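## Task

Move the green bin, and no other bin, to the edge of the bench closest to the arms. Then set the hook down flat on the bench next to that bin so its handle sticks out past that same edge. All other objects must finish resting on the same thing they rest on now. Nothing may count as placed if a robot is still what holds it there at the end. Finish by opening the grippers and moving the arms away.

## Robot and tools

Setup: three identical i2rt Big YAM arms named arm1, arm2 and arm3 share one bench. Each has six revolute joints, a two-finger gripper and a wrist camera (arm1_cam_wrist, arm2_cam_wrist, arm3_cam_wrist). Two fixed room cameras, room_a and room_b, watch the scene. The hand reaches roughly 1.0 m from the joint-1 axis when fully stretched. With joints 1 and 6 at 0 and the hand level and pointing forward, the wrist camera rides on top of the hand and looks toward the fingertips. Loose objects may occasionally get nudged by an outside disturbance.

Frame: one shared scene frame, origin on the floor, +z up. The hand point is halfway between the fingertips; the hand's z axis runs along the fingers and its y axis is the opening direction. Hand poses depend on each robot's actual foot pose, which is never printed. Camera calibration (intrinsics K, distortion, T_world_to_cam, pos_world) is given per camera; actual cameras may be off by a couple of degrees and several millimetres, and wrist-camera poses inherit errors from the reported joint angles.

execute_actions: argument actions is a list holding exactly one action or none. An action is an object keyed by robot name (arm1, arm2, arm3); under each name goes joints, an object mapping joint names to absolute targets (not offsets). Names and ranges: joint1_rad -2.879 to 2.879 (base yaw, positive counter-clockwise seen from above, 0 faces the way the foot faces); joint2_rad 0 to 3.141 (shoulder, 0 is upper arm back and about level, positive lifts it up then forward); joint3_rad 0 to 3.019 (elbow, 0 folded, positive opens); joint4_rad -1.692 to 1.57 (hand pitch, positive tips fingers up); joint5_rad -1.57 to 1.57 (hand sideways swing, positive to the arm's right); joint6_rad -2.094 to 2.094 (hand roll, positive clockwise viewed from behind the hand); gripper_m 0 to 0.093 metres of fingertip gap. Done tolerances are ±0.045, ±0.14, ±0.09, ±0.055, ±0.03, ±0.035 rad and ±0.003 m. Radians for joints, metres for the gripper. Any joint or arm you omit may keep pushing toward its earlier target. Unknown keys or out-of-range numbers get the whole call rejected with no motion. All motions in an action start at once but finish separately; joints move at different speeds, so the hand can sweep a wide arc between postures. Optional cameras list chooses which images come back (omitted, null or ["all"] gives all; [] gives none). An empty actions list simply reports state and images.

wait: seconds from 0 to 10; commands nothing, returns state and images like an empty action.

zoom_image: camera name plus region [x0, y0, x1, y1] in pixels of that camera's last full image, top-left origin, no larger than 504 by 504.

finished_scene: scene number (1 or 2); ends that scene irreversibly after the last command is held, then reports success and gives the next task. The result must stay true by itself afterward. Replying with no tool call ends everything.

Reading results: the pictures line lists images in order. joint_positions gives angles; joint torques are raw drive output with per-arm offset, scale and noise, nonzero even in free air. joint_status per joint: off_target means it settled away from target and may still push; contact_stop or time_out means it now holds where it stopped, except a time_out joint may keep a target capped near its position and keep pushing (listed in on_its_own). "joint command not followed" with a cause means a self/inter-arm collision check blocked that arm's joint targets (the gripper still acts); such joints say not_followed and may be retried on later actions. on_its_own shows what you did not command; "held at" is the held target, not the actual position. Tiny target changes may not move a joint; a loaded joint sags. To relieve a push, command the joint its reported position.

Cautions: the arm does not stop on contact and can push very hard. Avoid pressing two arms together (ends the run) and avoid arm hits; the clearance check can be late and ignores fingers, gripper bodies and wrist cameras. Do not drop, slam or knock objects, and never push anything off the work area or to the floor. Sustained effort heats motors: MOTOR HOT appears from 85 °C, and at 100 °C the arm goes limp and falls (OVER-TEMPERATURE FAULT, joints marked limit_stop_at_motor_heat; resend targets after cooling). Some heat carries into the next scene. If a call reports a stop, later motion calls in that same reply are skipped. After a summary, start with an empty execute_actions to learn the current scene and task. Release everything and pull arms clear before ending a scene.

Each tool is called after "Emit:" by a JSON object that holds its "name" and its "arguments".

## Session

Emit:
{"name": "execute_actions", "arguments": {"actions": []}}

Scene clock: 0.00 s.
Joint torques (N m, as the arm reports them, + toward a larger angle): no reading
arm1.joint_positions: joint1_rad=+0.678 joint2_rad=+0.528 joint3_rad=+1.609 joint4_rad=-1.441 joint5_rad=-0.175 joint6_rad=-0.732 gripper_m=+0.094
arm1.joint_status: not commanded
arm1.hand: x=-1.0315 y=+0.0842 z=+1.3588 quat_wxyz=(-0.355, +0.817, -0.001, -0.454) (m; scene frame)
arm2.joint_positions: joint1_rad=-0.745 joint2_rad=+0.581 joint3_rad=+1.374 joint4_rad=-1.342 joint5_rad=-0.152 joint6_rad=+0.311 gripper_m=+0.094
arm2.joint_status: not commanded
arm2.hand: x=+0.1098 y=+0.1934 z=+1.2544 quat_wxyz=(-0.360, +0.287, -0.825, -0.328) (m; scene frame)
arm3.joint_positions: joint1_rad=+0.474 joint2_rad=+0.458 joint3_rad=+1.414 joint4_rad=-1.624 joint5_rad=+0.226 joint6_rad=-0.231 gripper_m=+0.094
arm3.joint_status: not commanded
arm3.hand: x=+0.9221 y=+0.1231 z=+1.2829 quat_wxyz=(-0.361, +0.772, -0.454, -0.259) (m; scene frame)
pictures: arm1_cam_wrist, arm2_cam_wrist, arm3_cam_wrist, room_a, room_b
camera_calibration (this result's frames):
arm1_cam_wrist: T_world_to_cam=[[0.317173, 0.747587, 0.583536, -0.530692], [0.915498, -0.0807679, -0.394132, 1.49082], [-0.247517, 0.659234, -0.710032, 0.778224], [0, 0, 0, 1]] pos_world=[-1.0039, 0.00411704, 1.44982]
arm2_cam_wrist: T_world_to_cam=[[0.713765, -0.611591, -0.341315, 0.467365], [-0.700041, -0.63824, -0.3203, 0.60758], [-0.0219483, 0.467554, -0.883692, 1.13823], [0, 0, 0, 1]] pos_world=[0.116724, 0.141432, 1.35997]
arm3_cam_wrist: T_world_to_cam=[[0.885217, 0.336751, 0.320919, -1.26909], [0.418317, -0.878032, -0.23253, 0.0256139], [0.203473, 0.340086, -0.918118, 1.0714], [0, 0, 0, 1]] pos_world=[0.894702, 0.0854878, 1.3969]
Images, in order (width x height): arm1_cam_wrist 504x504, arm2_cam_wrist 504x504, arm3_cam_wrist 504x504, room_a 896x504, room_b 896x504.

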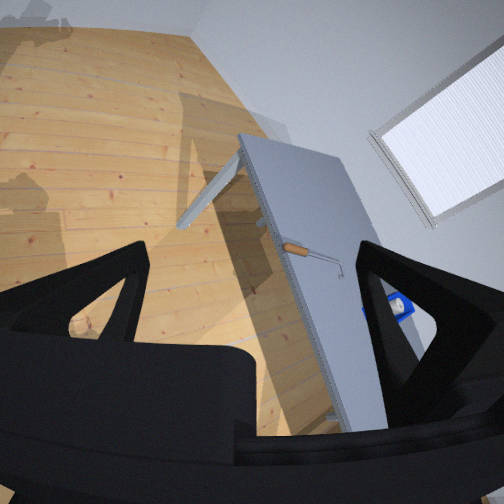

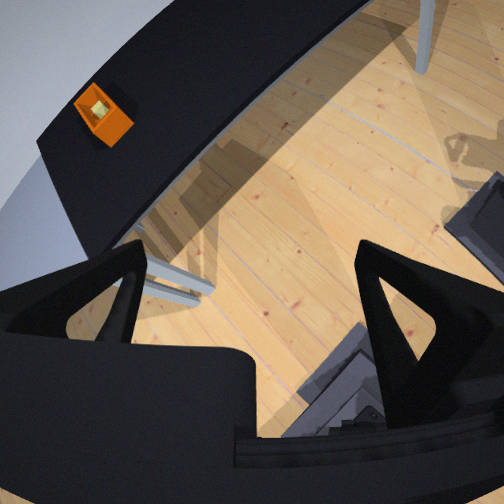

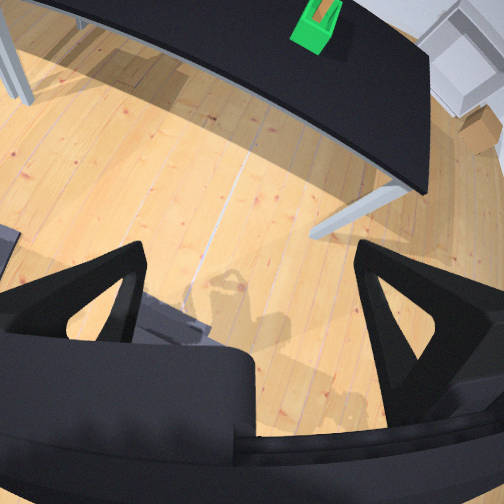

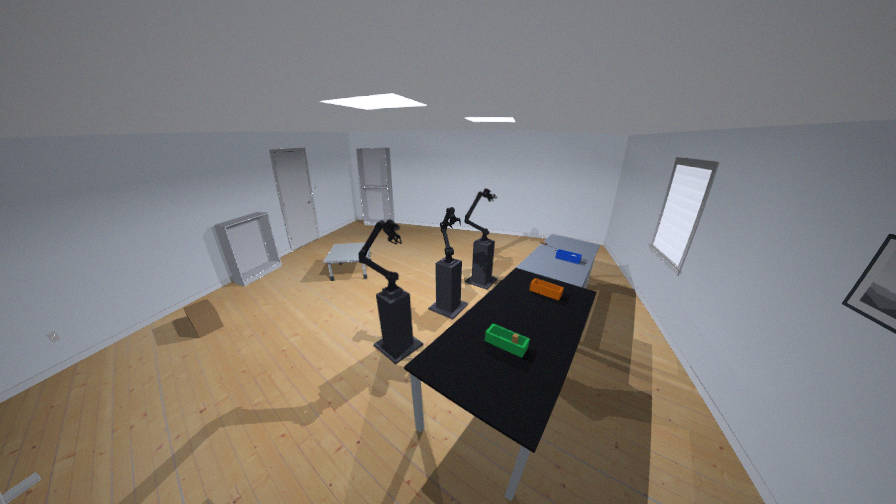

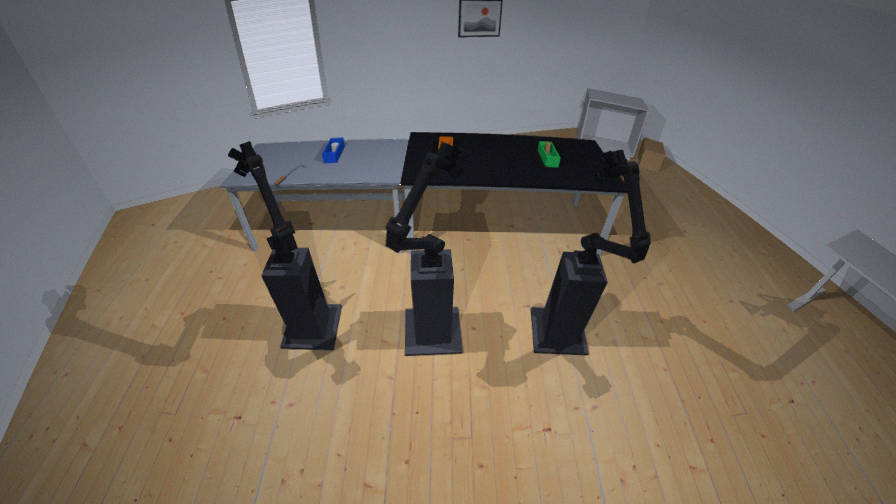

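Emit:
{"name": "execute_actions", "arguments": {"actions": [{"arm1":{"joints":{"joint1_rad":0.3,"joint2_rad":2.3,"joint3_rad":2.34,"joint4_rad":-0.65,"joint5_rad":0,"joint6_rad":0}},"arm2":{"joints":{"joint1_rad":-0.2,"joint2_rad":0.6,"joint3_rad":1.2,"joint4_rad":-0.6,"joint5_rad":0,"joint6_rad":0}},"arm3":{"joints":{"joint1_rad":-0.2,"joint2_rad":0.6,"joint3_rad":1.2,"joint4_rad":-0.6,"joint5_rad":0,"joint6_rad":0}}}]}}

Scene clock: 8.47 s.
Joint torques (N m, as the arm reports them, + toward a larger angle): arm1=[  0.93 -24.35  11.03   2.43   0.09   0.3 ] | arm2=[-0.65 -0.57 11.74  2.54  0.19 -0.06] | arm3=[-2.2   0.12 10.92  3.38 -0.2   0.14]
arm1.joint_positions: joint1_rad=+0.308 joint2_rad=+2.318 joint3_rad=+2.290 joint4_rad=-0.662 joint5_rad=-0.003 joint6_rad=-0.015 gripper_m=+0.094
arm1.joint_status: all done
arm1.hand: x=-1.2312 y=+0.8491 z=+0.9274 quat_wxyz=(-0.245, +0.742, -0.514, -0.353) (m; scene frame)
arm2.joint_positions: joint1_rad=-0.206 joint2_rad=+0.609 joint3_rad=+1.189 joint4_rad=-0.617 joint5_rad=-0.004 joint6_rad=+0.013 gripper_m=+0.094
arm2.joint_status: all done
arm2.hand: x=+0.0361 y=+0.3194 z=+1.3171 quat_wxyz=(-0.516, +0.471, -0.548, -0.459) (m; scene frame)
arm3.joint_positions: joint1_rad=-0.192 joint2_rad=+0.604 joint3_rad=+1.171 joint4_rad=-0.619 joint5_rad=+0.003 joint6_rad=-0.016 gripper_m=+0.094
arm3.joint_status: all done
arm3.hand: x=+1.0199 y=+0.2995 z=+1.3558 quat_wxyz=(-0.556, +0.442, -0.575, -0.406) (m; scene frame)
pictures: arm1_cam_wrist, arm2_cam_wrist, arm3_cam_wrist, room_a, room_b
camera_calibration (this result's frames):
arm1_cam_wrist: T_world_to_cam=[[0.933398, 0.358815, 0.00445987, 0.838406], [0.348414, -0.903227, -0.250578, 1.43244], [-0.0858829, 0.235443, -0.968086, 0.716392], [0, 0, 0, 1]] pos_world=[-1.22012, 0.824316, 1.04873]
arm2_cam_wrist: T_world_to_cam=[[0.992323, -0.122304, -0.0183384, 0.0266775], [-0.0910989, -0.622599, -0.77722, 1.23134], [0.08364, 0.772924, -0.628961, 0.696256], [0, 0, 0, 1]] pos_world=[0.0274661, 0.231741, 1.39543]
arm3_cam_wrist: T_world_to_cam=[[0.961957, -0.271662, 0.0289448, -0.938654], [-0.14867, -0.609419, -0.778785, 1.39497], [0.229206, 0.744854, -0.626623, 0.515831], [0, 0, 0, 1]] pos_world=[0.992104, 0.210904, 1.43678]
Images, in order (width x height): arm1_cam_wrist 504x504, arm2_cam_wrist 504x504, arm3_cam_wrist 504x504, room_a 896x504, room_b 896x504.

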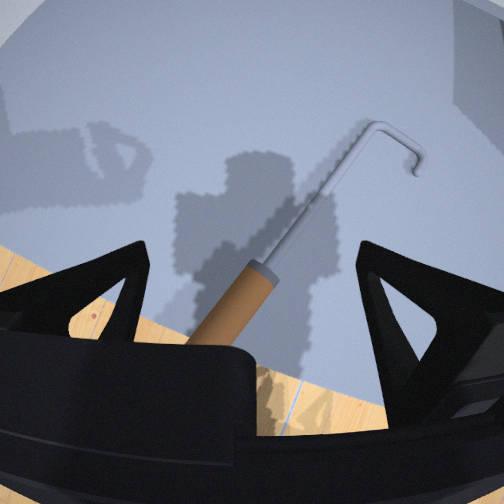

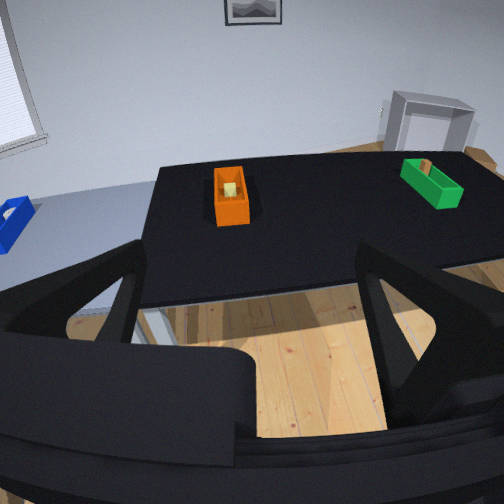

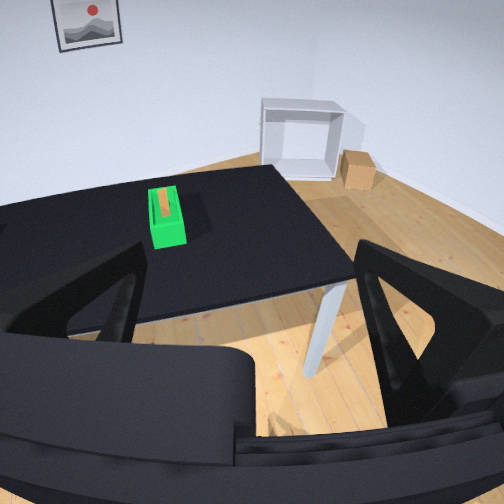

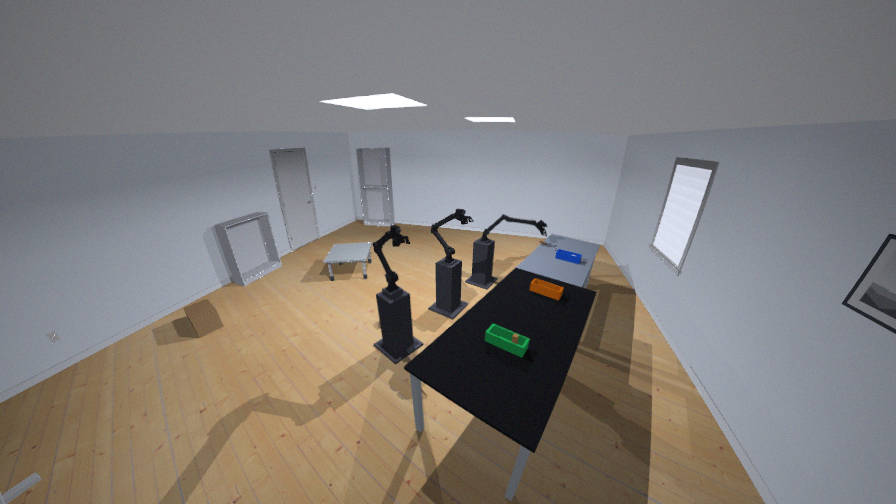

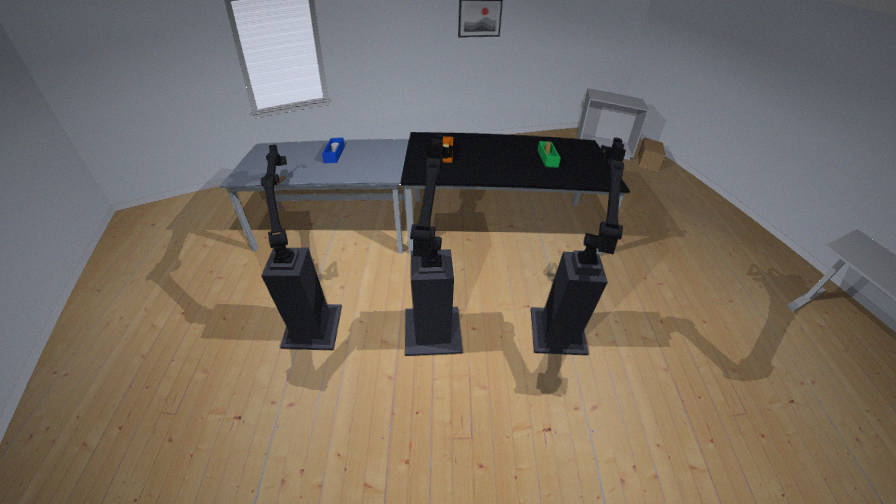

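Emit:
{"name": "execute_actions", "arguments": {"actions": [{"arm1":{"joints":{"joint1_rad":0.5,"joint2_rad":2.32,"joint3_rad":1.88,"joint4_rad":0.55,"joint5_rad":0.89}}}], "cameras": ["arm1_cam_wrist"]}}

Scene clock: 14.80 s.
Joint torques (N m, as the arm reports them, + toward a larger angle): arm1=[  2.29 -23.54   8.34   2.66   0.04   0.27] | arm2=[-0.82 -0.66 11.8   2.55  0.22 -0.05] | arm3=[-1.91  0.17 10.9   3.39 -0.22  0.13]
arm1.joint_positions: joint1_rad=+0.491 joint2_rad=+2.339 joint3_rad=+1.859 joint4_rad=+0.532 joint5_rad=+0.888 joint6_rad=-0.013 gripper_m=+0.094
arm1.joint_status: all done
arm1.hand: x=-1.2419 y=+0.8076 z=+0.9211 quat_wxyz=(-0.582, +0.385, -0.579, -0.421) (m; scene frame)
arm2.joint_positions: joint1_rad=-0.206 joint2_rad=+0.609 joint3_rad=+1.189 joint4_rad=-0.617 joint5_rad=-0.004 joint6_rad=+0.013 gripper_m=+0.094
arm2.joint_status: not commanded
arm2.hand: x=+0.0361 y=+0.3194 z=+1.3171 quat_wxyz=(-0.516, +0.471, -0.548, -0.459) (m; scene frame)
arm3.joint_positions: joint1_rad=-0.192 joint2_rad=+0.604 joint3_rad=+1.171 joint4_rad=-0.619 joint5_rad=+0.003 joint6_rad=-0.015 gripper_m=+0.094
arm3.joint_status: not commanded
arm3.hand: x=+1.0199 y=+0.2995 z=+1.3558 quat_wxyz=(-0.556, +0.442, -0.575, -0.406) (m; scene frame)
pictures: arm1_cam_wrist
camera_calibration (this result's frames):
arm1_cam_wrist: T_world_to_cam=[[0.937448, -0.346709, -0.0313511, 1.47105], [-0.220868, -0.522738, -0.823385, 0.910498], [0.269087, 0.778806, -0.566616, 0.351447], [0, 0, 0, 1]] pos_world=[-1.2725, 0.712269, 0.994945]
Images, in order (width x height): arm1_cam_wrist 504x504.

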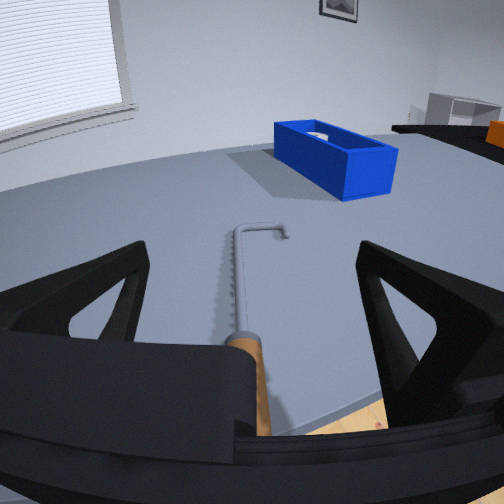

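Emit:
{"name": "execute_actions", "arguments": {"actions": [{"arm1":{"joints":{"joint2_rad":2.39,"joint3_rad":1.8}}}], "cameras": ["arm1_cam_wrist"]}}

Scene clock: 17.80 s.
Joint torques (N m, as the arm reports them, + toward a larger angle): arm1=[  2.34 -21.94   7.34   2.48   0.1    0.28] | arm2=[-0.83 -0.59 11.79  2.54  0.19 -0.05] | arm3=[-2.27  0.22 10.79  3.37 -0.21  0.12]
arm1.joint_positions: joint1_rad=+0.491 joint2_rad=+2.391 joint3_rad=+1.787 joint4_rad=+0.538 joint5_rad=+0.888 joint6_rad=-0.013 gripper_m=+0.094
arm1.joint_status: all done
arm1.hand: x=-1.2361 y=+0.7964 z=+0.8422 quat_wxyz=(-0.579, +0.427, -0.582, -0.379) (m; scene frame)
arm2.joint_positions: joint1_rad=-0.206 joint2_rad=+0.609 joint3_rad=+1.189 joint4_rad=-0.617 joint5_rad=-0.004 joint6_rad=+0.013 gripper_m=+0.094
arm2.joint_status: not commanded
arm2.hand: x=+0.0361 y=+0.3194 z=+1.3171 quat_wxyz=(-0.516, +0.471, -0.548, -0.459) (m; scene frame)
arm3.joint_positions: joint1_rad=-0.192 joint2_rad=+0.604 joint3_rad=+1.171 joint4_rad=-0.619 joint5_rad=+0.003 joint6_rad=-0.015 gripper_m=+0.094
arm3.joint_status: not commanded
arm3.hand: x=+1.0199 y=+0.2995 z=+1.3558 quat_wxyz=(-0.556, +0.442, -0.575, -0.406) (m; scene frame)
pictures: arm1_cam_wrist
camera_calibration (this result's frames):
arm1_cam_wrist: T_world_to_cam=[[0.936925, -0.34428, 0.0603617, 1.37948], [-0.172203, -0.604938, -0.777429, 0.927889], [0.304168, 0.717998, -0.626068, 0.455732], [0, 0, 0, 1]] pos_world=[-1.2713, 0.709028, 0.923419]
Images, in order (width x height): arm1_cam_wrist 504x504.

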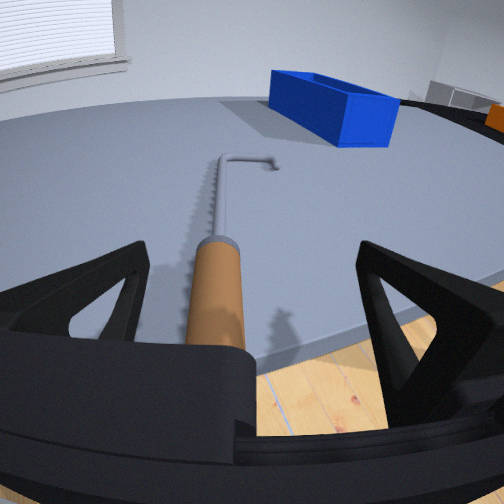

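Emit:
{"name": "execute_actions", "arguments": {"actions": [{"arm1":{"joints":{"joint1_rad":0.535,"joint2_rad":2.45,"joint4_rad":0.58}}}], "cameras": ["arm1_cam_wrist"]}}

Scene clock: 21.77 s.
Joint torques (N m, as the arm reports them, + toward a larger angle): arm1=[  1.33 -21.63   7.14   2.59   0.12   0.28] | arm2=[-0.5  -0.52 11.9   2.49  0.2  -0.03] | arm3=[-2.24  0.39 10.88  3.37 -0.19  0.14]
arm1.joint_positions: joint1_rad=+0.538 joint2_rad=+2.444 joint3_rad=+1.787 joint4_rad=+0.564 joint5_rad=+0.888 joint6_rad=-0.013 gripper_m=+0.094
arm1.joint_status: all done
arm1.hand: x=-1.2719 y=+0.7799 z=+0.8040 quat_wxyz=(-0.569, +0.449, -0.572, -0.383) (m; scene frame)
arm2.joint_positions: joint1_rad=-0.206 joint2_rad=+0.609 joint3_rad=+1.189 joint4_rad=-0.617 joint5_rad=-0.004 joint6_rad=+0.013 gripper_m=+0.094
arm2.joint_status: not commanded
arm2.hand: x=+0.0361 y=+0.3194 z=+1.3171 quat_wxyz=(-0.516, +0.471, -0.548, -0.459) (m; scene frame)
arm3.joint_positions: joint1_rad=-0.192 joint2_rad=+0.604 joint3_rad=+1.171 joint4_rad=-0.619 joint5_rad=+0.003 joint6_rad=-0.015 gripper_m=+0.094
arm3.joint_status: not commanded
arm3.hand: x=+1.0199 y=+0.2995 z=+1.3558 quat_wxyz=(-0.556, +0.442, -0.575, -0.406) (m; scene frame)
pictures: arm1_cam_wrist
camera_calibration (this result's frames):
arm1_cam_wrist: T_world_to_cam=[[0.950855, -0.298961, 0.0806054, 1.37576], [-0.132784, -0.628874, -0.766085, 0.941726], [0.27972, 0.717732, -0.637665, 0.432971], [0, 0, 0, 1]] pos_world=[-1.30422, 0.692769, 0.886638]
Images, in order (width x height): arm1_cam_wrist 504x504.

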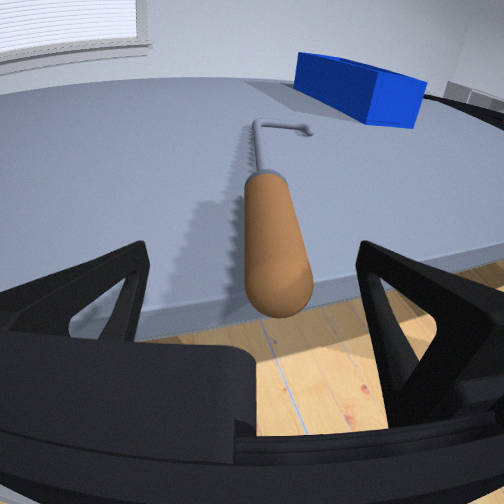

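Emit:
{"name": "execute_actions", "arguments": {"actions": [{"arm1":{"joints":{"joint1_rad":0.505,"joint4_rad":0.47,"joint6_rad":0.12}}}], "cameras": ["arm1_cam_wrist"]}}

Scene clock: 25.57 s.
Joint torques (N m, as the arm reports them, + toward a larger angle): arm1=[  1.56 -21.68   7.17   1.81   0.17   0.29] | arm2=[-0.37 -0.6  11.84  2.47  0.21 -0.06] | arm3=[-2.21  0.19 10.92  3.35 -0.2   0.12]
arm1.joint_positions: joint1_rad=+0.507 joint2_rad=+2.444 joint3_rad=+1.787 joint4_rad=+0.476 joint5_rad=+0.888 joint6_rad=+0.104 gripper_m=+0.094
arm1.joint_status: all done
arm1.hand: x=-1.2468 y=+0.7884 z=+0.7877 quat_wxyz=(-0.550, +0.436, -0.606, -0.375) (m; scene frame)
arm2.joint_positions: joint1_rad=-0.206 joint2_rad=+0.609 joint3_rad=+1.189 joint4_rad=-0.617 joint5_rad=-0.004 joint6_rad=+0.013 gripper_m=+0.094
arm2.joint_status: not commanded
arm2.hand: x=+0.0361 y=+0.3194 z=+1.3171 quat_wxyz=(-0.516, +0.471, -0.548, -0.459) (m; scene frame)
arm3.joint_positions: joint1_rad=-0.192 joint2_rad=+0.604 joint3_rad=+1.171 joint4_rad=-0.619 joint5_rad=+0.003 joint6_rad=-0.015 gripper_m=+0.094
arm3.joint_status: not commanded
arm3.hand: x=+1.0199 y=+0.2995 z=+1.3558 quat_wxyz=(-0.556, +0.442, -0.575, -0.406) (m; scene frame)
pictures: arm1_cam_wrist
camera_calibration (this result's frames):
arm1_cam_wrist: T_world_to_cam=[[0.94166, -0.335033, 0.0320795, 1.41091], [-0.206338, -0.649976, -0.731407, 0.835549], [0.265896, 0.682118, -0.681186, 0.454615], [0, 0, 0, 1]] pos_world=[-1.27707, 0.705686, 0.875542]
Images, in order (width x height): arm1_cam_wrist 504x504.

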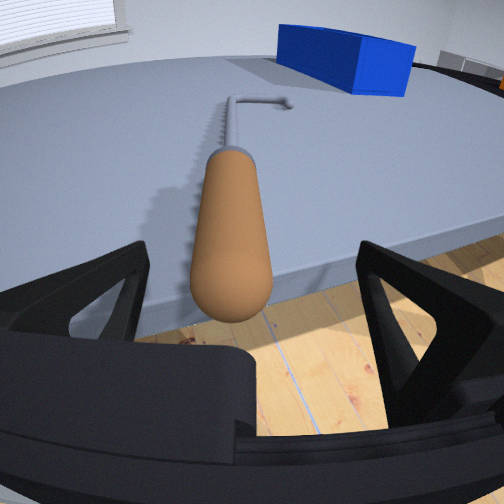

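Emit:
{"name": "execute_actions", "arguments": {"actions": [{"arm1":{"joints":{"joint2_rad":2.5,"joint3_rad":1.92,"joint4_rad":0.44}}}], "cameras": ["arm1_cam_wrist"]}}

Scene clock: 31.57 s.
Joint torques (N m, as the arm reports them, + toward a larger angle): arm1=[  1.19 -21.33   9.95   1.81   0.1    0.26] | arm2=[-0.41 -0.93 11.71  2.44  0.19 -0.04] | arm3=[-2.22  0.12 10.88  3.44 -0.22  0.15]
arm1.joint_positions: joint1_rad=+0.507 joint2_rad=+2.482 joint3_rad=+1.868 joint4_rad=+0.446 joint5_rad=+0.889 joint6_rad=+0.109 gripper_m=+0.094
arm1.joint_status: all done
arm1.hand: x=-1.2553 y=+0.8028 z=+0.7907 quat_wxyz=(-0.550, +0.430, -0.607, -0.381) (m; scene frame)
arm2.joint_positions: joint1_rad=-0.206 joint2_rad=+0.609 joint3_rad=+1.189 joint4_rad=-0.617 joint5_rad=-0.004 joint6_rad=+0.013 gripper_m=+0.094
arm2.joint_status: not commanded
arm2.hand: x=+0.0361 y=+0.3194 z=+1.3171 quat_wxyz=(-0.516, +0.471, -0.548, -0.459) (m; scene frame)
arm3.joint_positions: joint1_rad=-0.192 joint2_rad=+0.604 joint3_rad=+1.171 joint4_rad=-0.619 joint5_rad=+0.003 joint6_rad=-0.015 gripper_m=+0.094
arm3.joint_status: not commanded
arm3.hand: x=+1.0199 y=+0.2995 z=+1.3558 quat_wxyz=(-0.556, +0.442, -0.575, -0.406) (m; scene frame)
pictures: arm1_cam_wrist
camera_calibration (this result's frames):
arm1_cam_wrist: T_world_to_cam=[[0.941214, -0.337335, 0.0179308, 1.43617], [-0.215477, -0.640398, -0.737197, 0.830752], [0.260165, 0.689997, -0.675439, 0.430998], [0, 0, 0, 1]] pos_world=[-1.28486, 0.719093, 0.87779]
Images, in order (width x height): arm1_cam_wrist 504x504.

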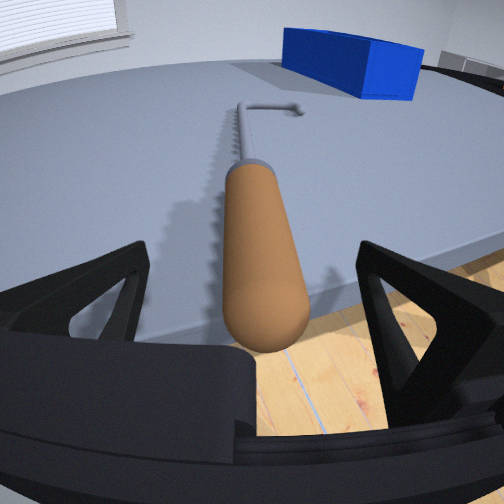

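Emit:
{"name": "execute_actions", "arguments": {"actions": [{"arm1":{"joints":{"gripper_m":0}}}], "cameras": ["arm1_cam_wrist"]}}

Emit:
{"name": "execute_actions", "arguments": {"actions": [{"arm1":{"joints":{"joint2_rad":2.35,"joint4_rad":0.5}}}], "cameras": []}}

Emit:
{"name": "execute_actions", "arguments": {"actions": [{"arm1":{"joints":{"joint6_rad":1.57}}}], "cameras": ["arm1_cam_wrist"]}}

Scene clock: 36.50 s.
Joint torques (N m, as the arm reports them, + toward a larger angle): arm1=[  1.38 -21.3    9.89   1.85   0.13   0.26] | arm2=[-0.56 -0.69 11.8   2.53  0.19 -0.05] | arm3=[-2.2  -0.06 10.86  3.3  -0.19  0.11]
arm1.joint_positions: joint1_rad=+0.507 joint2_rad=+2.482 joint3_rad=+1.868 joint4_rad=+0.445 joint5_rad=+0.889 joint6_rad=+0.109 gripper_m=+0.030
arm1.joint_status: gripper_m off_target (ended at +0.030, target +0.000)
arm1.hand: x=-1.2555 y=+0.8029 z=+0.7907 quat_wxyz=(-0.549, +0.430, -0.607, -0.381) (m; scene frame)
arm2.joint_positions: joint1_rad=-0.206 joint2_rad=+0.609 joint3_rad=+1.189 joint4_rad=-0.617 joint5_rad=-0.004 joint6_rad=+0.013 gripper_m=+0.094
arm2.joint_status: not commanded
arm2.hand: x=+0.0361 y=+0.3194 z=+1.3171 quat_wxyz=(-0.516, +0.471, -0.548, -0.459) (m; scene frame)
arm3.joint_positions: joint1_rad=-0.192 joint2_rad=+0.604 joint3_rad=+1.171 joint4_rad=-0.619 joint5_rad=+0.003 joint6_rad=-0.015 gripper_m=+0.094
arm3.joint_status: not commanded
arm3.hand: x=+1.0199 y=+0.2995 z=+1.3558 quat_wxyz=(-0.556, +0.442, -0.575, -0.406) (m; scene frame)
pictures: arm1_cam_wrist
camera_calibration (this result's frames):
arm1_cam_wrist: T_world_to_cam=[[0.941457, -0.336647, 0.0180629, 1.43599], [-0.215066, -0.64098, -0.736811, 0.831433], [0.259624, 0.689792, -0.675857, 0.430766], [0, 0, 0, 1]] pos_world=[-1.28495, 0.719217, 0.877807]
Images, in order (width x height): arm1_cam_wrist 504x504.

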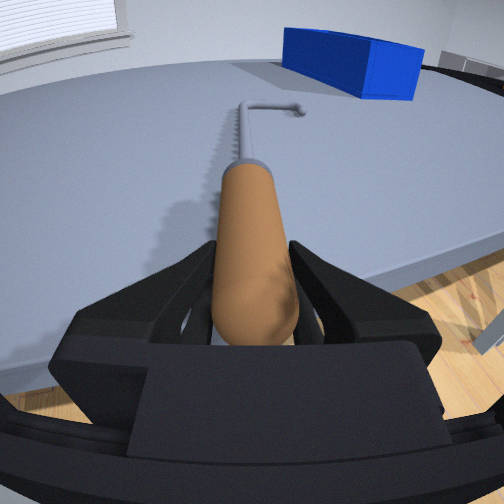

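Scene clock: 37.70 s.
Joint torques (N m, as the arm reports them, + toward a larger angle): arm1=[  1.41 -26.44  10.27   3.26   0.07   0.24] | arm2=[-0.55 -0.57 11.8   2.5   0.18 -0.03] | arm3=[-2.21  0.06 10.83  3.38 -0.21  0.13]
arm1.joint_positions: joint1_rad=+0.507 joint2_rad=+2.403 joint3_rad=+1.868 joint4_rad=+0.466 joint5_rad=+0.889 joint6_rad=+0.109 gripper_m=+0.030
arm1.joint_status: all done
arm1.hand: x=-1.2564 y=+0.8056 z=+0.8606 quat_wxyz=(-0.551, +0.396, -0.605, -0.417) (m; scene frame)
arm2.joint_positions: joint1_rad=-0.206 joint2_rad=+0.609 joint3_rad=+1.189 joint4_rad=-0.617 joint5_rad=-0.004 joint6_rad=+0.013 gripper_m=+0.094
arm2.joint_status: not commanded
arm2.hand: x=+0.0361 y=+0.3194 z=+1.3171 quat_wxyz=(-0.516, +0.471, -0.548, -0.459) (m; scene frame)
arm3.joint_positions: joint1_rad=-0.192 joint2_rad=+0.604 joint3_rad=+1.171 joint4_rad=-0.619 joint5_rad=+0.003 joint6_rad=-0.015 gripper_m=+0.094
arm3.joint_status: not commanded
arm3.hand: x=+1.0199 y=+0.2995 z=+1.3558 quat_wxyz=(-0.556, +0.442, -0.575, -0.406) (m; scene frame)
pictures: none
No camera images: the call's "cameras" was empty. Leave "cameras" out to get every camera's image.

Scene clock: 39.80 s.
Joint torques (N m, as the arm reports them, + toward a larger angle): arm1=[  1.38 -26.23  10.16   2.76  -0.14   0.28] | arm2=[-0.46 -0.44 11.79  2.64  0.18 -0.04] | arm3=[-2.24  0.12 10.87  3.35 -0.19  0.14]
arm1.joint_positions: joint1_rad=+0.507 joint2_rad=+2.403 joint3_rad=+1.868 joint4_rad=+0.478 joint5_rad=+0.893 joint6_rad=+1.547 gripper_m=+0.030
arm1.joint_status: all done
arm1.hand: x=-1.2557 y=+0.8055 z=+0.8628 quat_wxyz=(-0.139, -0.105, -0.712, -0.680) (m; scene frame)
arm2.joint_positions: joint1_rad=-0.206 joint2_rad=+0.609 joint3_rad=+1.189 joint4_rad=-0.617 joint5_rad=-0.004 joint6_rad=+0.013 gripper_m=+0.094
arm2.joint_status: not commanded
arm2.hand: x=+0.0361 y=+0.3194 z=+1.3171 quat_wxyz=(-0.516, +0.471, -0.548, -0.459) (m; scene frame)
arm3.joint_positions: joint1_rad=-0.192 joint2_rad=+0.604 joint3_rad=+1.171 joint4_rad=-0.619 joint5_rad=+0.003 joint6_rad=-0.015 gripper_m=+0.094
arm3.joint_status: not commanded
arm3.hand: x=+1.0199 y=+0.2995 z=+1.3558 quat_wxyz=(-0.556, +0.442, -0.575, -0.406) (m; scene frame)
pictures: arm1_cam_wrist
camera_calibration (this result's frames):
arm1_cam_wrist: T_world_to_cam=[[0.0492063, -0.052823, -0.997391, 0.962844], [-0.957851, -0.285462, -0.0321372, -0.940953], [-0.28302, 0.956933, -0.0646431, -0.946123], [0, 0, 0, 1]] pos_world=[-1.21644, 0.687631, 0.868932]
Images, in order (width x height): arm1_cam_wrist 504x504.

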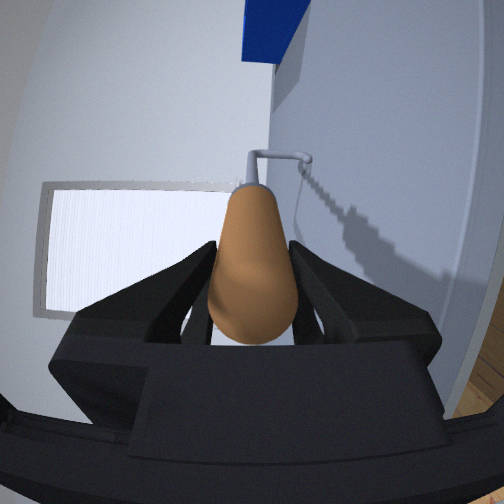

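Emit:
{"name": "execute_actions", "arguments": {"actions": [{"arm1":{"joints":{"joint2_rad":2.05,"joint4_rad":0.55}}}], "cameras": []}}

Emit:
{"name": "execute_actions", "arguments": {"actions": [{"arm1":{"joints":{"joint1_rad":-0.68,"joint5_rad":-0.62,"joint3_rad":1.88}}}], "cameras": []}}

Emit:
{"name": "execute_actions", "arguments": {"actions": [{"arm1":{"joints":{"joint2_rad":2.3}}}], "cameras": ["arm1_cam_wrist"]}}

Scene clock: 51.27 s.
Joint torques (N m, as the arm reports them, + toward a larger angle): arm1=[  1.4  -23.03  10.18   2.68  -0.45   0.27] | arm2=[-0.87 -0.69 11.76  2.56  0.18 -0.06] | arm3=[-2.38  0.13 10.9   3.31 -0.19  0.14]
arm1.joint_positions: joint1_rad=+0.507 joint2_rad=+2.090 joint3_rad=+1.879 joint4_rad=+0.526 joint5_rad=+0.895 joint6_rad=+1.548 gripper_m=+0.030
arm1.joint_status: all done
arm1.hand: x=-1.2302 y=+0.7682 z=+1.1334 quat_wxyz=(-0.053, -0.192, -0.606, -0.770) (m; scene frame)
arm2.joint_positions: joint1_rad=-0.206 joint2_rad=+0.609 joint3_rad=+1.189 joint4_rad=-0.617 joint5_rad=-0.004 joint6_rad=+0.013 gripper_m=+0.094
arm2.joint_status: not commanded
arm2.hand: x=+0.0361 y=+0.3194 z=+1.3171 quat_wxyz=(-0.516, +0.471, -0.548, -0.459) (m; scene frame)
arm3.joint_positions: joint1_rad=-0.192 joint2_rad=+0.604 joint3_rad=+1.171 joint4_rad=-0.619 joint5_rad=+0.003 joint6_rad=-0.015 gripper_m=+0.094
arm3.joint_status: not commanded
arm3.hand: x=+1.0199 y=+0.2995 z=+1.3558 quat_wxyz=(-0.556, +0.442, -0.575, -0.406) (m; scene frame)
pictures: none
No camera images: the call's "cameras" was empty. Leave "cameras" out to get every camera's image.

Scene clock: 53.73 s.
Joint torques (N m, as the arm reports them, + toward a larger angle): arm1=[  2.04 -24.3   10.06   3.4    0.15   0.22] | arm2=[-0.79 -0.59 11.67  2.51  0.18 -0.06] | arm3=[-2.22  0.09 10.81  3.45 -0.2   0.11]
arm1.joint_positions: joint1_rad=-0.685 joint2_rad=+2.102 joint3_rad=+1.841 joint4_rad=+0.514 joint5_rad=-0.622 joint6_rad=+1.553 gripper_m=+0.030
arm1.joint_status: all done
arm1.hand: x=-0.4915 y=+0.7391 z=+1.1007 quat_wxyz=(-0.064, +0.045, -0.628, -0.774) (m; scene frame)
arm2.joint_positions: joint1_rad=-0.206 joint2_rad=+0.609 joint3_rad=+1.189 joint4_rad=-0.617 joint5_rad=-0.004 joint6_rad=+0.013 gripper_m=+0.094
arm2.joint_status: not commanded
arm2.hand: x=+0.0361 y=+0.3194 z=+1.3171 quat_wxyz=(-0.516, +0.471, -0.548, -0.459) (m; scene frame)
arm3.joint_positions: joint1_rad=-0.192 joint2_rad=+0.604 joint3_rad=+1.171 joint4_rad=-0.619 joint5_rad=+0.003 joint6_rad=-0.015 gripper_m=+0.094
arm3.joint_status: not commanded
arm3.hand: x=+1.0199 y=+0.2995 z=+1.3558 quat_wxyz=(-0.556, +0.442, -0.575, -0.406) (m; scene frame)
pictures: none
No camera images: the call's "cameras" was empty. Leave "cameras" out to get every camera's image.

Scene clock: 55.13 s.
Joint torques (N m, as the arm reports them, + toward a larger angle): arm1=[  2.15 -27.81  10.26   3.15  -0.03   0.17] | arm2=[-0.48 -0.63 11.75  2.55  0.22 -0.06] | arm3=[-2.16  0.06 10.9   3.36 -0.22  0.12]
arm1.joint_positions: joint1_rad=-0.684 joint2_rad=+2.371 joint3_rad=+1.827 joint4_rad=+0.524 joint5_rad=-0.621 joint6_rad=+1.559 gripper_m=+0.030
arm1.joint_status: all done
arm1.hand: x=-0.4745 y=+0.7667 z=+0.8666 quat_wxyz=(-0.004, -0.013, -0.712, -0.702) (m; scene frame)
arm2.joint_positions: joint1_rad=-0.206 joint2_rad=+0.609 joint3_rad=+1.189 joint4_rad=-0.617 joint5_rad=-0.004 joint6_rad=+0.013 gripper_m=+0.094
arm2.joint_status: not commanded
arm2.hand: x=+0.0361 y=+0.3194 z=+1.3171 quat_wxyz=(-0.516, +0.471, -0.548, -0.459) (m; scene frame)
arm3.joint_positions: joint1_rad=-0.192 joint2_rad=+0.604 joint3_rad=+1.171 joint4_rad=-0.619 joint5_rad=+0.003 joint6_rad=-0.015 gripper_m=+0.094
arm3.joint_status: not commanded
arm3.hand: x=+1.0199 y=+0.2995 z=+1.3558 quat_wxyz=(-0.556, +0.442, -0.575, -0.406) (m; scene frame)
pictures: arm1_cam_wrist
camera_calibration (this result's frames):
arm1_cam_wrist: T_world_to_cam=[[-0.00369766, -0.00967518, -0.999946, 0.87019], [-0.819265, -0.57335, 0.00857709, 0.0475806], [-0.573403, 0.819253, -0.00580649, -0.770929], [0, 0, 0, 1]] pos_world=[-0.399854, 0.667285, 0.865259]
Images, in order (width x height): arm1_cam_wrist 504x504.

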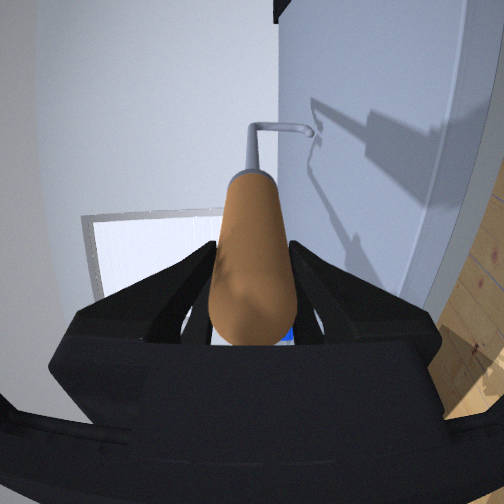

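Emit:
{"name": "execute_actions", "arguments": {"actions": [{"arm1":{"joints":{"joint6_rad":-0.05}}}], "cameras": []}}

Emit:
{"name": "execute_actions", "arguments": {"actions": [{"arm1":{"joints":{"joint2_rad":2.46,"joint3_rad":1.8,"joint4_rad":0.6}}}], "cameras": ["arm1_cam_wrist"]}}

Scene clock: 59.90 s.
Joint torques (N m, as the arm reports them, + toward a larger angle): arm1=[  1.97 -27.49  10.27   3.12   0.05   0.02] | arm2=[-0.57 -0.67 11.68  2.49  0.22 -0.05] | arm3=[-2.22  0.28 10.89  3.4  -0.21  0.14]
arm1.joint_positions: joint1_rad=-0.683 joint2_rad=+2.371 joint3_rad=+1.827 joint4_rad=+0.524 joint5_rad=-0.622 joint6_rad=-0.033 gripper_m=+0.030
arm1.joint_status: all done
arm1.hand: x=-0.4755 y=+0.7671 z=+0.8666 quat_wxyz=(-0.505, +0.500, -0.506, -0.489) (m; scene frame)
arm2.joint_positions: joint1_rad=-0.206 joint2_rad=+0.609 joint3_rad=+1.189 joint4_rad=-0.617 joint5_rad=-0.004 joint6_rad=+0.013 gripper_m=+0.094
arm2.joint_status: not commanded
arm2.hand: x=+0.0361 y=+0.3194 z=+1.3171 quat_wxyz=(-0.516, +0.471, -0.548, -0.459) (m; scene frame)
arm3.joint_positions: joint1_rad=-0.192 joint2_rad=+0.604 joint3_rad=+1.171 joint4_rad=-0.619 joint5_rad=+0.003 joint6_rad=-0.015 gripper_m=+0.094
arm3.joint_status: not commanded
arm3.hand: x=+1.0199 y=+0.2995 z=+1.3558 quat_wxyz=(-0.556, +0.442, -0.575, -0.406) (m; scene frame)
pictures: none
No camera images: the call's "cameras" was empty. Leave "cameras" out to get every camera's image.

Scene clock: 61.03 s.
Joint torques (N m, as the arm reports them, + toward a larger angle): arm1=[  1.88 -22.33   6.84   2.28  -0.16   0.14] | arm2=[-0.65 -0.65 11.7   2.58  0.22 -0.05] | arm3=[-2.15  0.07 10.9   3.34 -0.2   0.13]
arm1.joint_positions: joint1_rad=-0.683 joint2_rad=+2.458 joint3_rad=+1.792 joint4_rad=+0.598 joint5_rad=-0.618 joint6_rad=-0.048 gripper_m=+0.030
arm1.joint_status: all done
arm1.hand: x=-0.4813 y=+0.7598 z=+0.7900 quat_wxyz=(-0.492, +0.506, -0.520, -0.482) (m; scene frame)
arm2.joint_positions: joint1_rad=-0.206 joint2_rad=+0.609 joint3_rad=+1.189 joint4_rad=-0.617 joint5_rad=-0.004 joint6_rad=+0.013 gripper_m=+0.094
arm2.joint_status: not commanded
arm2.hand: x=+0.0361 y=+0.3194 z=+1.3171 quat_wxyz=(-0.516, +0.471, -0.548, -0.459) (m; scene frame)
arm3.joint_positions: joint1_rad=-0.192 joint2_rad=+0.604 joint3_rad=+1.171 joint4_rad=-0.619 joint5_rad=+0.003 joint6_rad=-0.015 gripper_m=+0.094
arm3.joint_status: not commanded
arm3.hand: x=+1.0199 y=+0.2995 z=+1.3558 quat_wxyz=(-0.556, +0.442, -0.575, -0.406) (m; scene frame)
pictures: arm1_cam_wrist
camera_calibration (this result's frames):
arm1_cam_wrist: T_world_to_cam=[[0.999765, -0.0210945, 0.00491141, 0.491308], [-0.0095764, -0.633925, -0.773335, 1.0922], [0.0194266, 0.773107, -0.633978, 0.0470549], [0, 0, 0, 1]] pos_world=[-0.481648, 0.666359, 0.872056]
Images, in order (width x height): arm1_cam_wrist 504x504.

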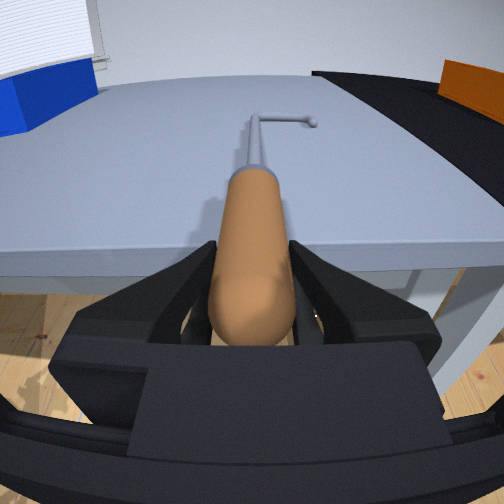

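Emit:
{"name": "execute_actions", "arguments": {"actions": [{"arm1":{"joints":{"joint4_rad":0.52}}}], "cameras": []}}

Emit:
{"name": "execute_actions", "arguments": {"actions": [{"arm1":{"joints":{"gripper_m":0.093}}}], "cameras": ["arm1_cam_wrist"]}}

Emit:
{"name": "execute_actions", "arguments": {"actions": [{"arm1":{"joints":{"joint2_rad":2.1}}}], "cameras": []}}

Emit:
{"name": "execute_actions", "arguments": {"actions": [{"arm1":{"joints":{"joint1_rad":0.3,"joint2_rad":0.6,"joint3_rad":1.2,"joint4_rad":-0.6,"joint5_rad":0}}}], "cameras": []}}

Emit:
{"name": "execute_actions", "arguments": {"actions": [{"arm2":{"joints":{"joint1_rad":0.6,"joint2_rad":2.3,"joint3_rad":1.93,"joint4_rad":0.47,"joint5_rad":0.66}}}], "cameras": ["arm2_cam_wrist"]}}

Scene clock: 69.13 s.
Joint torques (N m, as the arm reports them, + toward a larger angle): arm1=[  1.97 -21.47   6.89   0.94  -0.15   0.13] | arm2=[-0.49 -0.63 11.78  2.5   0.19 -0.05] | arm3=[-2.22  0.07 10.86  3.36 -0.2   0.15]
arm1.joint_positions: joint1_rad=-0.683 joint2_rad=+2.449 joint3_rad=+1.792 joint4_rad=+0.552 joint5_rad=-0.619 joint6_rad=-0.048 gripper_m=+0.030
arm1.joint_status: all done
arm1.hand: x=-0.4816 y=+0.7596 z=+0.7874 quat_wxyz=(-0.478, +0.508, -0.532, -0.480) (m; scene frame)
arm2.joint_positions: joint1_rad=-0.206 joint2_rad=+0.609 joint3_rad=+1.189 joint4_rad=-0.617 joint5_rad=-0.004 joint6_rad=+0.013 gripper_m=+0.094
arm2.joint_status: not commanded
arm2.hand: x=+0.0361 y=+0.3194 z=+1.3171 quat_wxyz=(-0.516, +0.471, -0.548, -0.459) (m; scene frame)
arm3.joint_positions: joint1_rad=-0.192 joint2_rad=+0.604 joint3_rad=+1.171 joint4_rad=-0.619 joint5_rad=+0.003 joint6_rad=-0.015 gripper_m=+0.094
arm3.joint_status: not commanded
arm3.hand: x=+1.0199 y=+0.2995 z=+1.3558 quat_wxyz=(-0.556, +0.442, -0.575, -0.406) (m; scene frame)
pictures: none
No camera images: the call's "cameras" was empty. Leave "cameras" out to get every camera's image.

Scene clock: 69.83 s.
Joint torques (N m, as the arm reports them, + toward a larger angle): arm1=[  1.97 -21.65   6.98   1.98  -0.16   0.14] | arm2=[-0.65 -0.68 11.79  2.56  0.19 -0.01] | arm3=[-2.39 -0.19 10.89  3.37 -0.21  0.15]
arm1.joint_positions: joint1_rad=-0.683 joint2_rad=+2.452 joint3_rad=+1.791 joint4_rad=+0.525 joint5_rad=-0.619 joint6_rad=-0.048 gripper_m=+0.093
arm1.joint_status: all done
arm1.hand: x=-0.4824 y=+0.7586 z=+0.7788 quat_wxyz=(-0.467, +0.509, -0.543, -0.478) (m; scene frame)
arm2.joint_positions: joint1_rad=-0.206 joint2_rad=+0.609 joint3_rad=+1.189 joint4_rad=-0.617 joint5_rad=-0.004 joint6_rad=+0.013 gripper_m=+0.094
arm2.joint_status: not commanded
arm2.hand: x=+0.0361 y=+0.3194 z=+1.3171 quat_wxyz=(-0.516, +0.471, -0.548, -0.459) (m; scene frame)
arm3.joint_positions: joint1_rad=-0.192 joint2_rad=+0.604 joint3_rad=+1.171 joint4_rad=-0.619 joint5_rad=+0.003 joint6_rad=-0.015 gripper_m=+0.094
arm3.joint_status: not commanded
arm3.hand: x=+1.0199 y=+0.2995 z=+1.3558 quat_wxyz=(-0.556, +0.442, -0.575, -0.406) (m; scene frame)
pictures: arm1_cam_wrist
camera_calibration (this result's frames):
arm1_cam_wrist: T_world_to_cam=[[0.999164, -0.0207517, -0.0352185, 0.523184], [-0.0399831, -0.67538, -0.736385, 1.07078], [-0.0085046, 0.737177, -0.675646, 0.0871639], [0, 0, 0, 1]] pos_world=[-0.479192, 0.669783, 0.865821]
Images, in order (width x height): arm1_cam_wrist 504x504.

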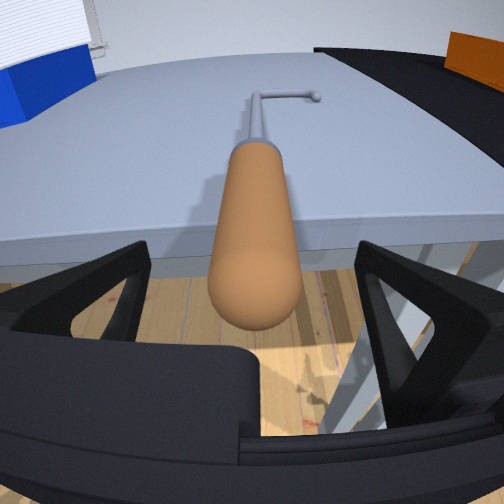

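Scene clock: 71.47 s.
Joint torques (N m, as the arm reports them, + toward a larger angle): arm1=[  1.87 -20.37   8.21   1.97  -0.02   0.15] | arm2=[-0.53 -0.79 11.69  2.57  0.19 -0.04] | arm3=[-1.99 -0.13 10.89  3.32 -0.21  0.13]
arm1.joint_positions: joint1_rad=-0.683 joint2_rad=+2.099 joint3_rad=+1.789 joint4_rad=+0.521 joint5_rad=-0.619 joint6_rad=-0.048 gripper_m=+0.093
arm1.joint_status: all done
arm1.hand: x=-0.4947 y=+0.7365 z=+1.0746 quat_wxyz=(-0.587, +0.486, -0.421, -0.492) (m; scene frame)
arm2.joint_positions: joint1_rad=-0.206 joint2_rad=+0.609 joint3_rad=+1.189 joint4_rad=-0.617 joint5_rad=-0.004 joint6_rad=+0.013 gripper_m=+0.094
arm2.joint_status: not commanded
arm2.hand: x=+0.0361 y=+0.3194 z=+1.3171 quat_wxyz=(-0.516, +0.471, -0.548, -0.459) (m; scene frame)
arm3.joint_positions: joint1_rad=-0.192 joint2_rad=+0.604 joint3_rad=+1.171 joint4_rad=-0.619 joint5_rad=+0.003 joint6_rad=-0.015 gripper_m=+0.094
arm3.joint_status: not commanded
arm3.hand: x=+1.0199 y=+0.2995 z=+1.3558 quat_wxyz=(-0.556, +0.442, -0.575, -0.406) (m; scene frame)
pictures: none
No camera images: the call's "cameras" was empty. Leave "cameras" out to get every camera's image.

Scene clock: 73.33 s.
Joint torques (N m, as the arm reports them, + toward a larger angle): arm1=[2.05 1.57 7.   2.06 0.1  0.14] | arm2=[-0.1  -0.82 11.65  2.52  0.2  -0.03] | arm3=[-1.99  0.27 10.89  3.45 -0.19  0.14]
arm1.joint_positions: joint1_rad=+0.292 joint2_rad=+0.595 joint3_rad=+1.196 joint4_rad=-0.595 joint5_rad=-0.003 joint6_rad=-0.048 gripper_m=+0.093
arm1.joint_status: all done
arm1.hand: x=-1.0195 y=+0.2917 z=+1.3442 quat_wxyz=(-0.423, +0.580, -0.397, -0.572) (m; scene frame)
arm2.joint_positions: joint1_rad=-0.206 joint2_rad=+0.609 joint3_rad=+1.189 joint4_rad=-0.617 joint5_rad=-0.004 joint6_rad=+0.013 gripper_m=+0.094
arm2.joint_status: not commanded
arm2.hand: x=+0.0361 y=+0.3194 z=+1.3171 quat_wxyz=(-0.516, +0.471, -0.548, -0.459) (m; scene frame)
arm3.joint_positions: joint1_rad=-0.192 joint2_rad=+0.604 joint3_rad=+1.171 joint4_rad=-0.619 joint5_rad=+0.003 joint6_rad=-0.015 gripper_m=+0.094
arm3.joint_status: not commanded
arm3.hand: x=+1.0199 y=+0.2995 z=+1.3558 quat_wxyz=(-0.556, +0.442, -0.575, -0.406) (m; scene frame)
pictures: none
No camera images: the call's "cameras" was empty. Leave "cameras" out to get every camera's image.

Scene clock: 75.43 s.
Joint torques (N m, as the arm reports them, + toward a larger angle): arm1=[2.02 1.52 7.01 2.03 0.09 0.14] | arm2=[ -1.78 -29.24  14.04   2.25   0.22  -0.04] | arm3=[-2.54  0.11 10.87  3.33 -0.19  0.14]
arm1.joint_positions: joint1_rad=+0.292 joint2_rad=+0.595 joint3_rad=+1.196 joint4_rad=-0.595 joint5_rad=-0.003 joint6_rad=-0.048 gripper_m=+0.093
arm1.joint_status: not commanded
arm1.hand: x=-1.0195 y=+0.2917 z=+1.3442 quat_wxyz=(-0.423, +0.580, -0.397, -0.572) (m; scene frame)
arm2.joint_positions: joint1_rad=+0.608 joint2_rad=+2.319 joint3_rad=+1.898 joint4_rad=+0.456 joint5_rad=+0.656 joint6_rad=+0.011 gripper_m=+0.094
arm2.joint_status: all done
arm2.hand: x=-0.4840 y=+0.7615 z=+0.9259 quat_wxyz=(-0.490, +0.491, -0.499, -0.520) (m; scene frame)
arm3.joint_positions: joint1_rad=-0.192 joint2_rad=+0.604 joint3_rad=+1.171 joint4_rad=-0.619 joint5_rad=+0.003 joint6_rad=-0.015 gripper_m=+0.094
arm3.joint_status: not commanded
arm3.hand: x=+1.0199 y=+0.2995 z=+1.3558 quat_wxyz=(-0.556, +0.442, -0.575, -0.406) (m; scene frame)
pictures: arm2_cam_wrist
camera_calibration (this result's frames):
arm2_cam_wrist: T_world_to_cam=[[0.9987, 0.0335661, -0.0383493, 0.492649], [-0.0119297, -0.577599, -0.816233, 1.19533], [-0.0495483, 0.81563, -0.576448, 0.00643404], [0, 0, 0, 1]] pos_world=[-0.477431, 0.668637, 0.998268]
Images, in order (width x height): arm2_cam_wrist 504x504.

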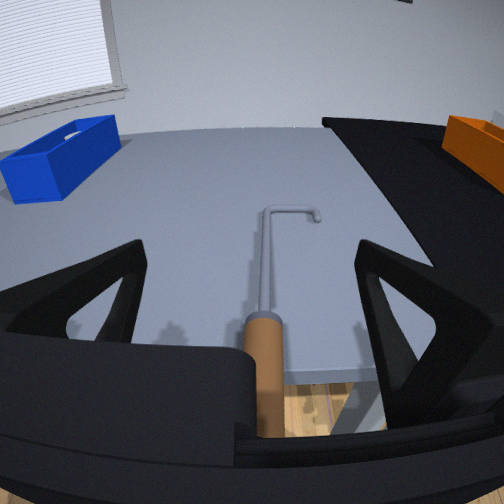

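Emit:
{"name": "execute_actions", "arguments": {"actions": [{"arm2":{"joints":{"joint1_rad":0.585,"joint2_rad":2.455,"joint4_rad":0.5}}}], "cameras": ["arm2_cam_wrist"]}}

Scene clock: 78.90 s.
Joint torques (N m, as the arm reports them, + toward a larger angle): arm1=[2.01 1.6  7.01 2.02 0.09 0.15] | arm2=[ -1.77 -28.81  13.03   1.97   0.28  -0.02] | arm3=[-2.14  0.   10.9   3.39 -0.18  0.14]
arm1.joint_positions: joint1_rad=+0.292 joint2_rad=+0.595 joint3_rad=+1.196 joint4_rad=-0.595 joint5_rad=-0.003 joint6_rad=-0.048 gripper_m=+0.093
arm1.joint_status: not commanded
arm1.hand: x=-1.0195 y=+0.2917 z=+1.3442 quat_wxyz=(-0.423, +0.580, -0.397, -0.572) (m; scene frame)
arm2.joint_positions: joint1_rad=+0.590 joint2_rad=+2.468 joint3_rad=+1.902 joint4_rad=+0.492 joint5_rad=+0.656 joint6_rad=+0.011 gripper_m=+0.094
arm2.joint_status: all done
arm2.hand: x=-0.4730 y=+0.7726 z=+0.8069 quat_wxyz=(-0.489, +0.524, -0.508, -0.477) (m; scene frame)
arm3.joint_positions: joint1_rad=-0.192 joint2_rad=+0.604 joint3_rad=+1.171 joint4_rad=-0.619 joint5_rad=+0.003 joint6_rad=-0.015 gripper_m=+0.094
arm3.joint_status: not commanded
arm3.hand: x=+1.0199 y=+0.2995 z=+1.3558 quat_wxyz=(-0.556, +0.442, -0.575, -0.406) (m; scene frame)
pictures: arm2_cam_wrist
camera_calibration (this result's frames):
arm2_cam_wrist: T_world_to_cam=[[0.99953, 0.015045, 0.0266927, 0.438921], [0.0301018, -0.644823, -0.763739, 1.13417], [0.00572164, 0.764184, -0.644973, 0.050436], [0, 0, 0, 1]] pos_world=[-0.473144, 0.686192, 0.887022]
Images, in order (width x height): arm2_cam_wrist 504x504.

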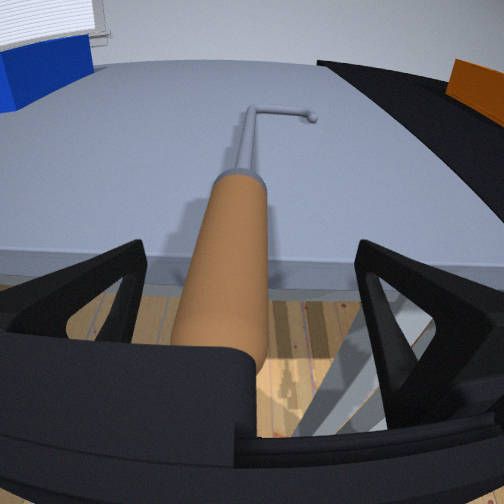

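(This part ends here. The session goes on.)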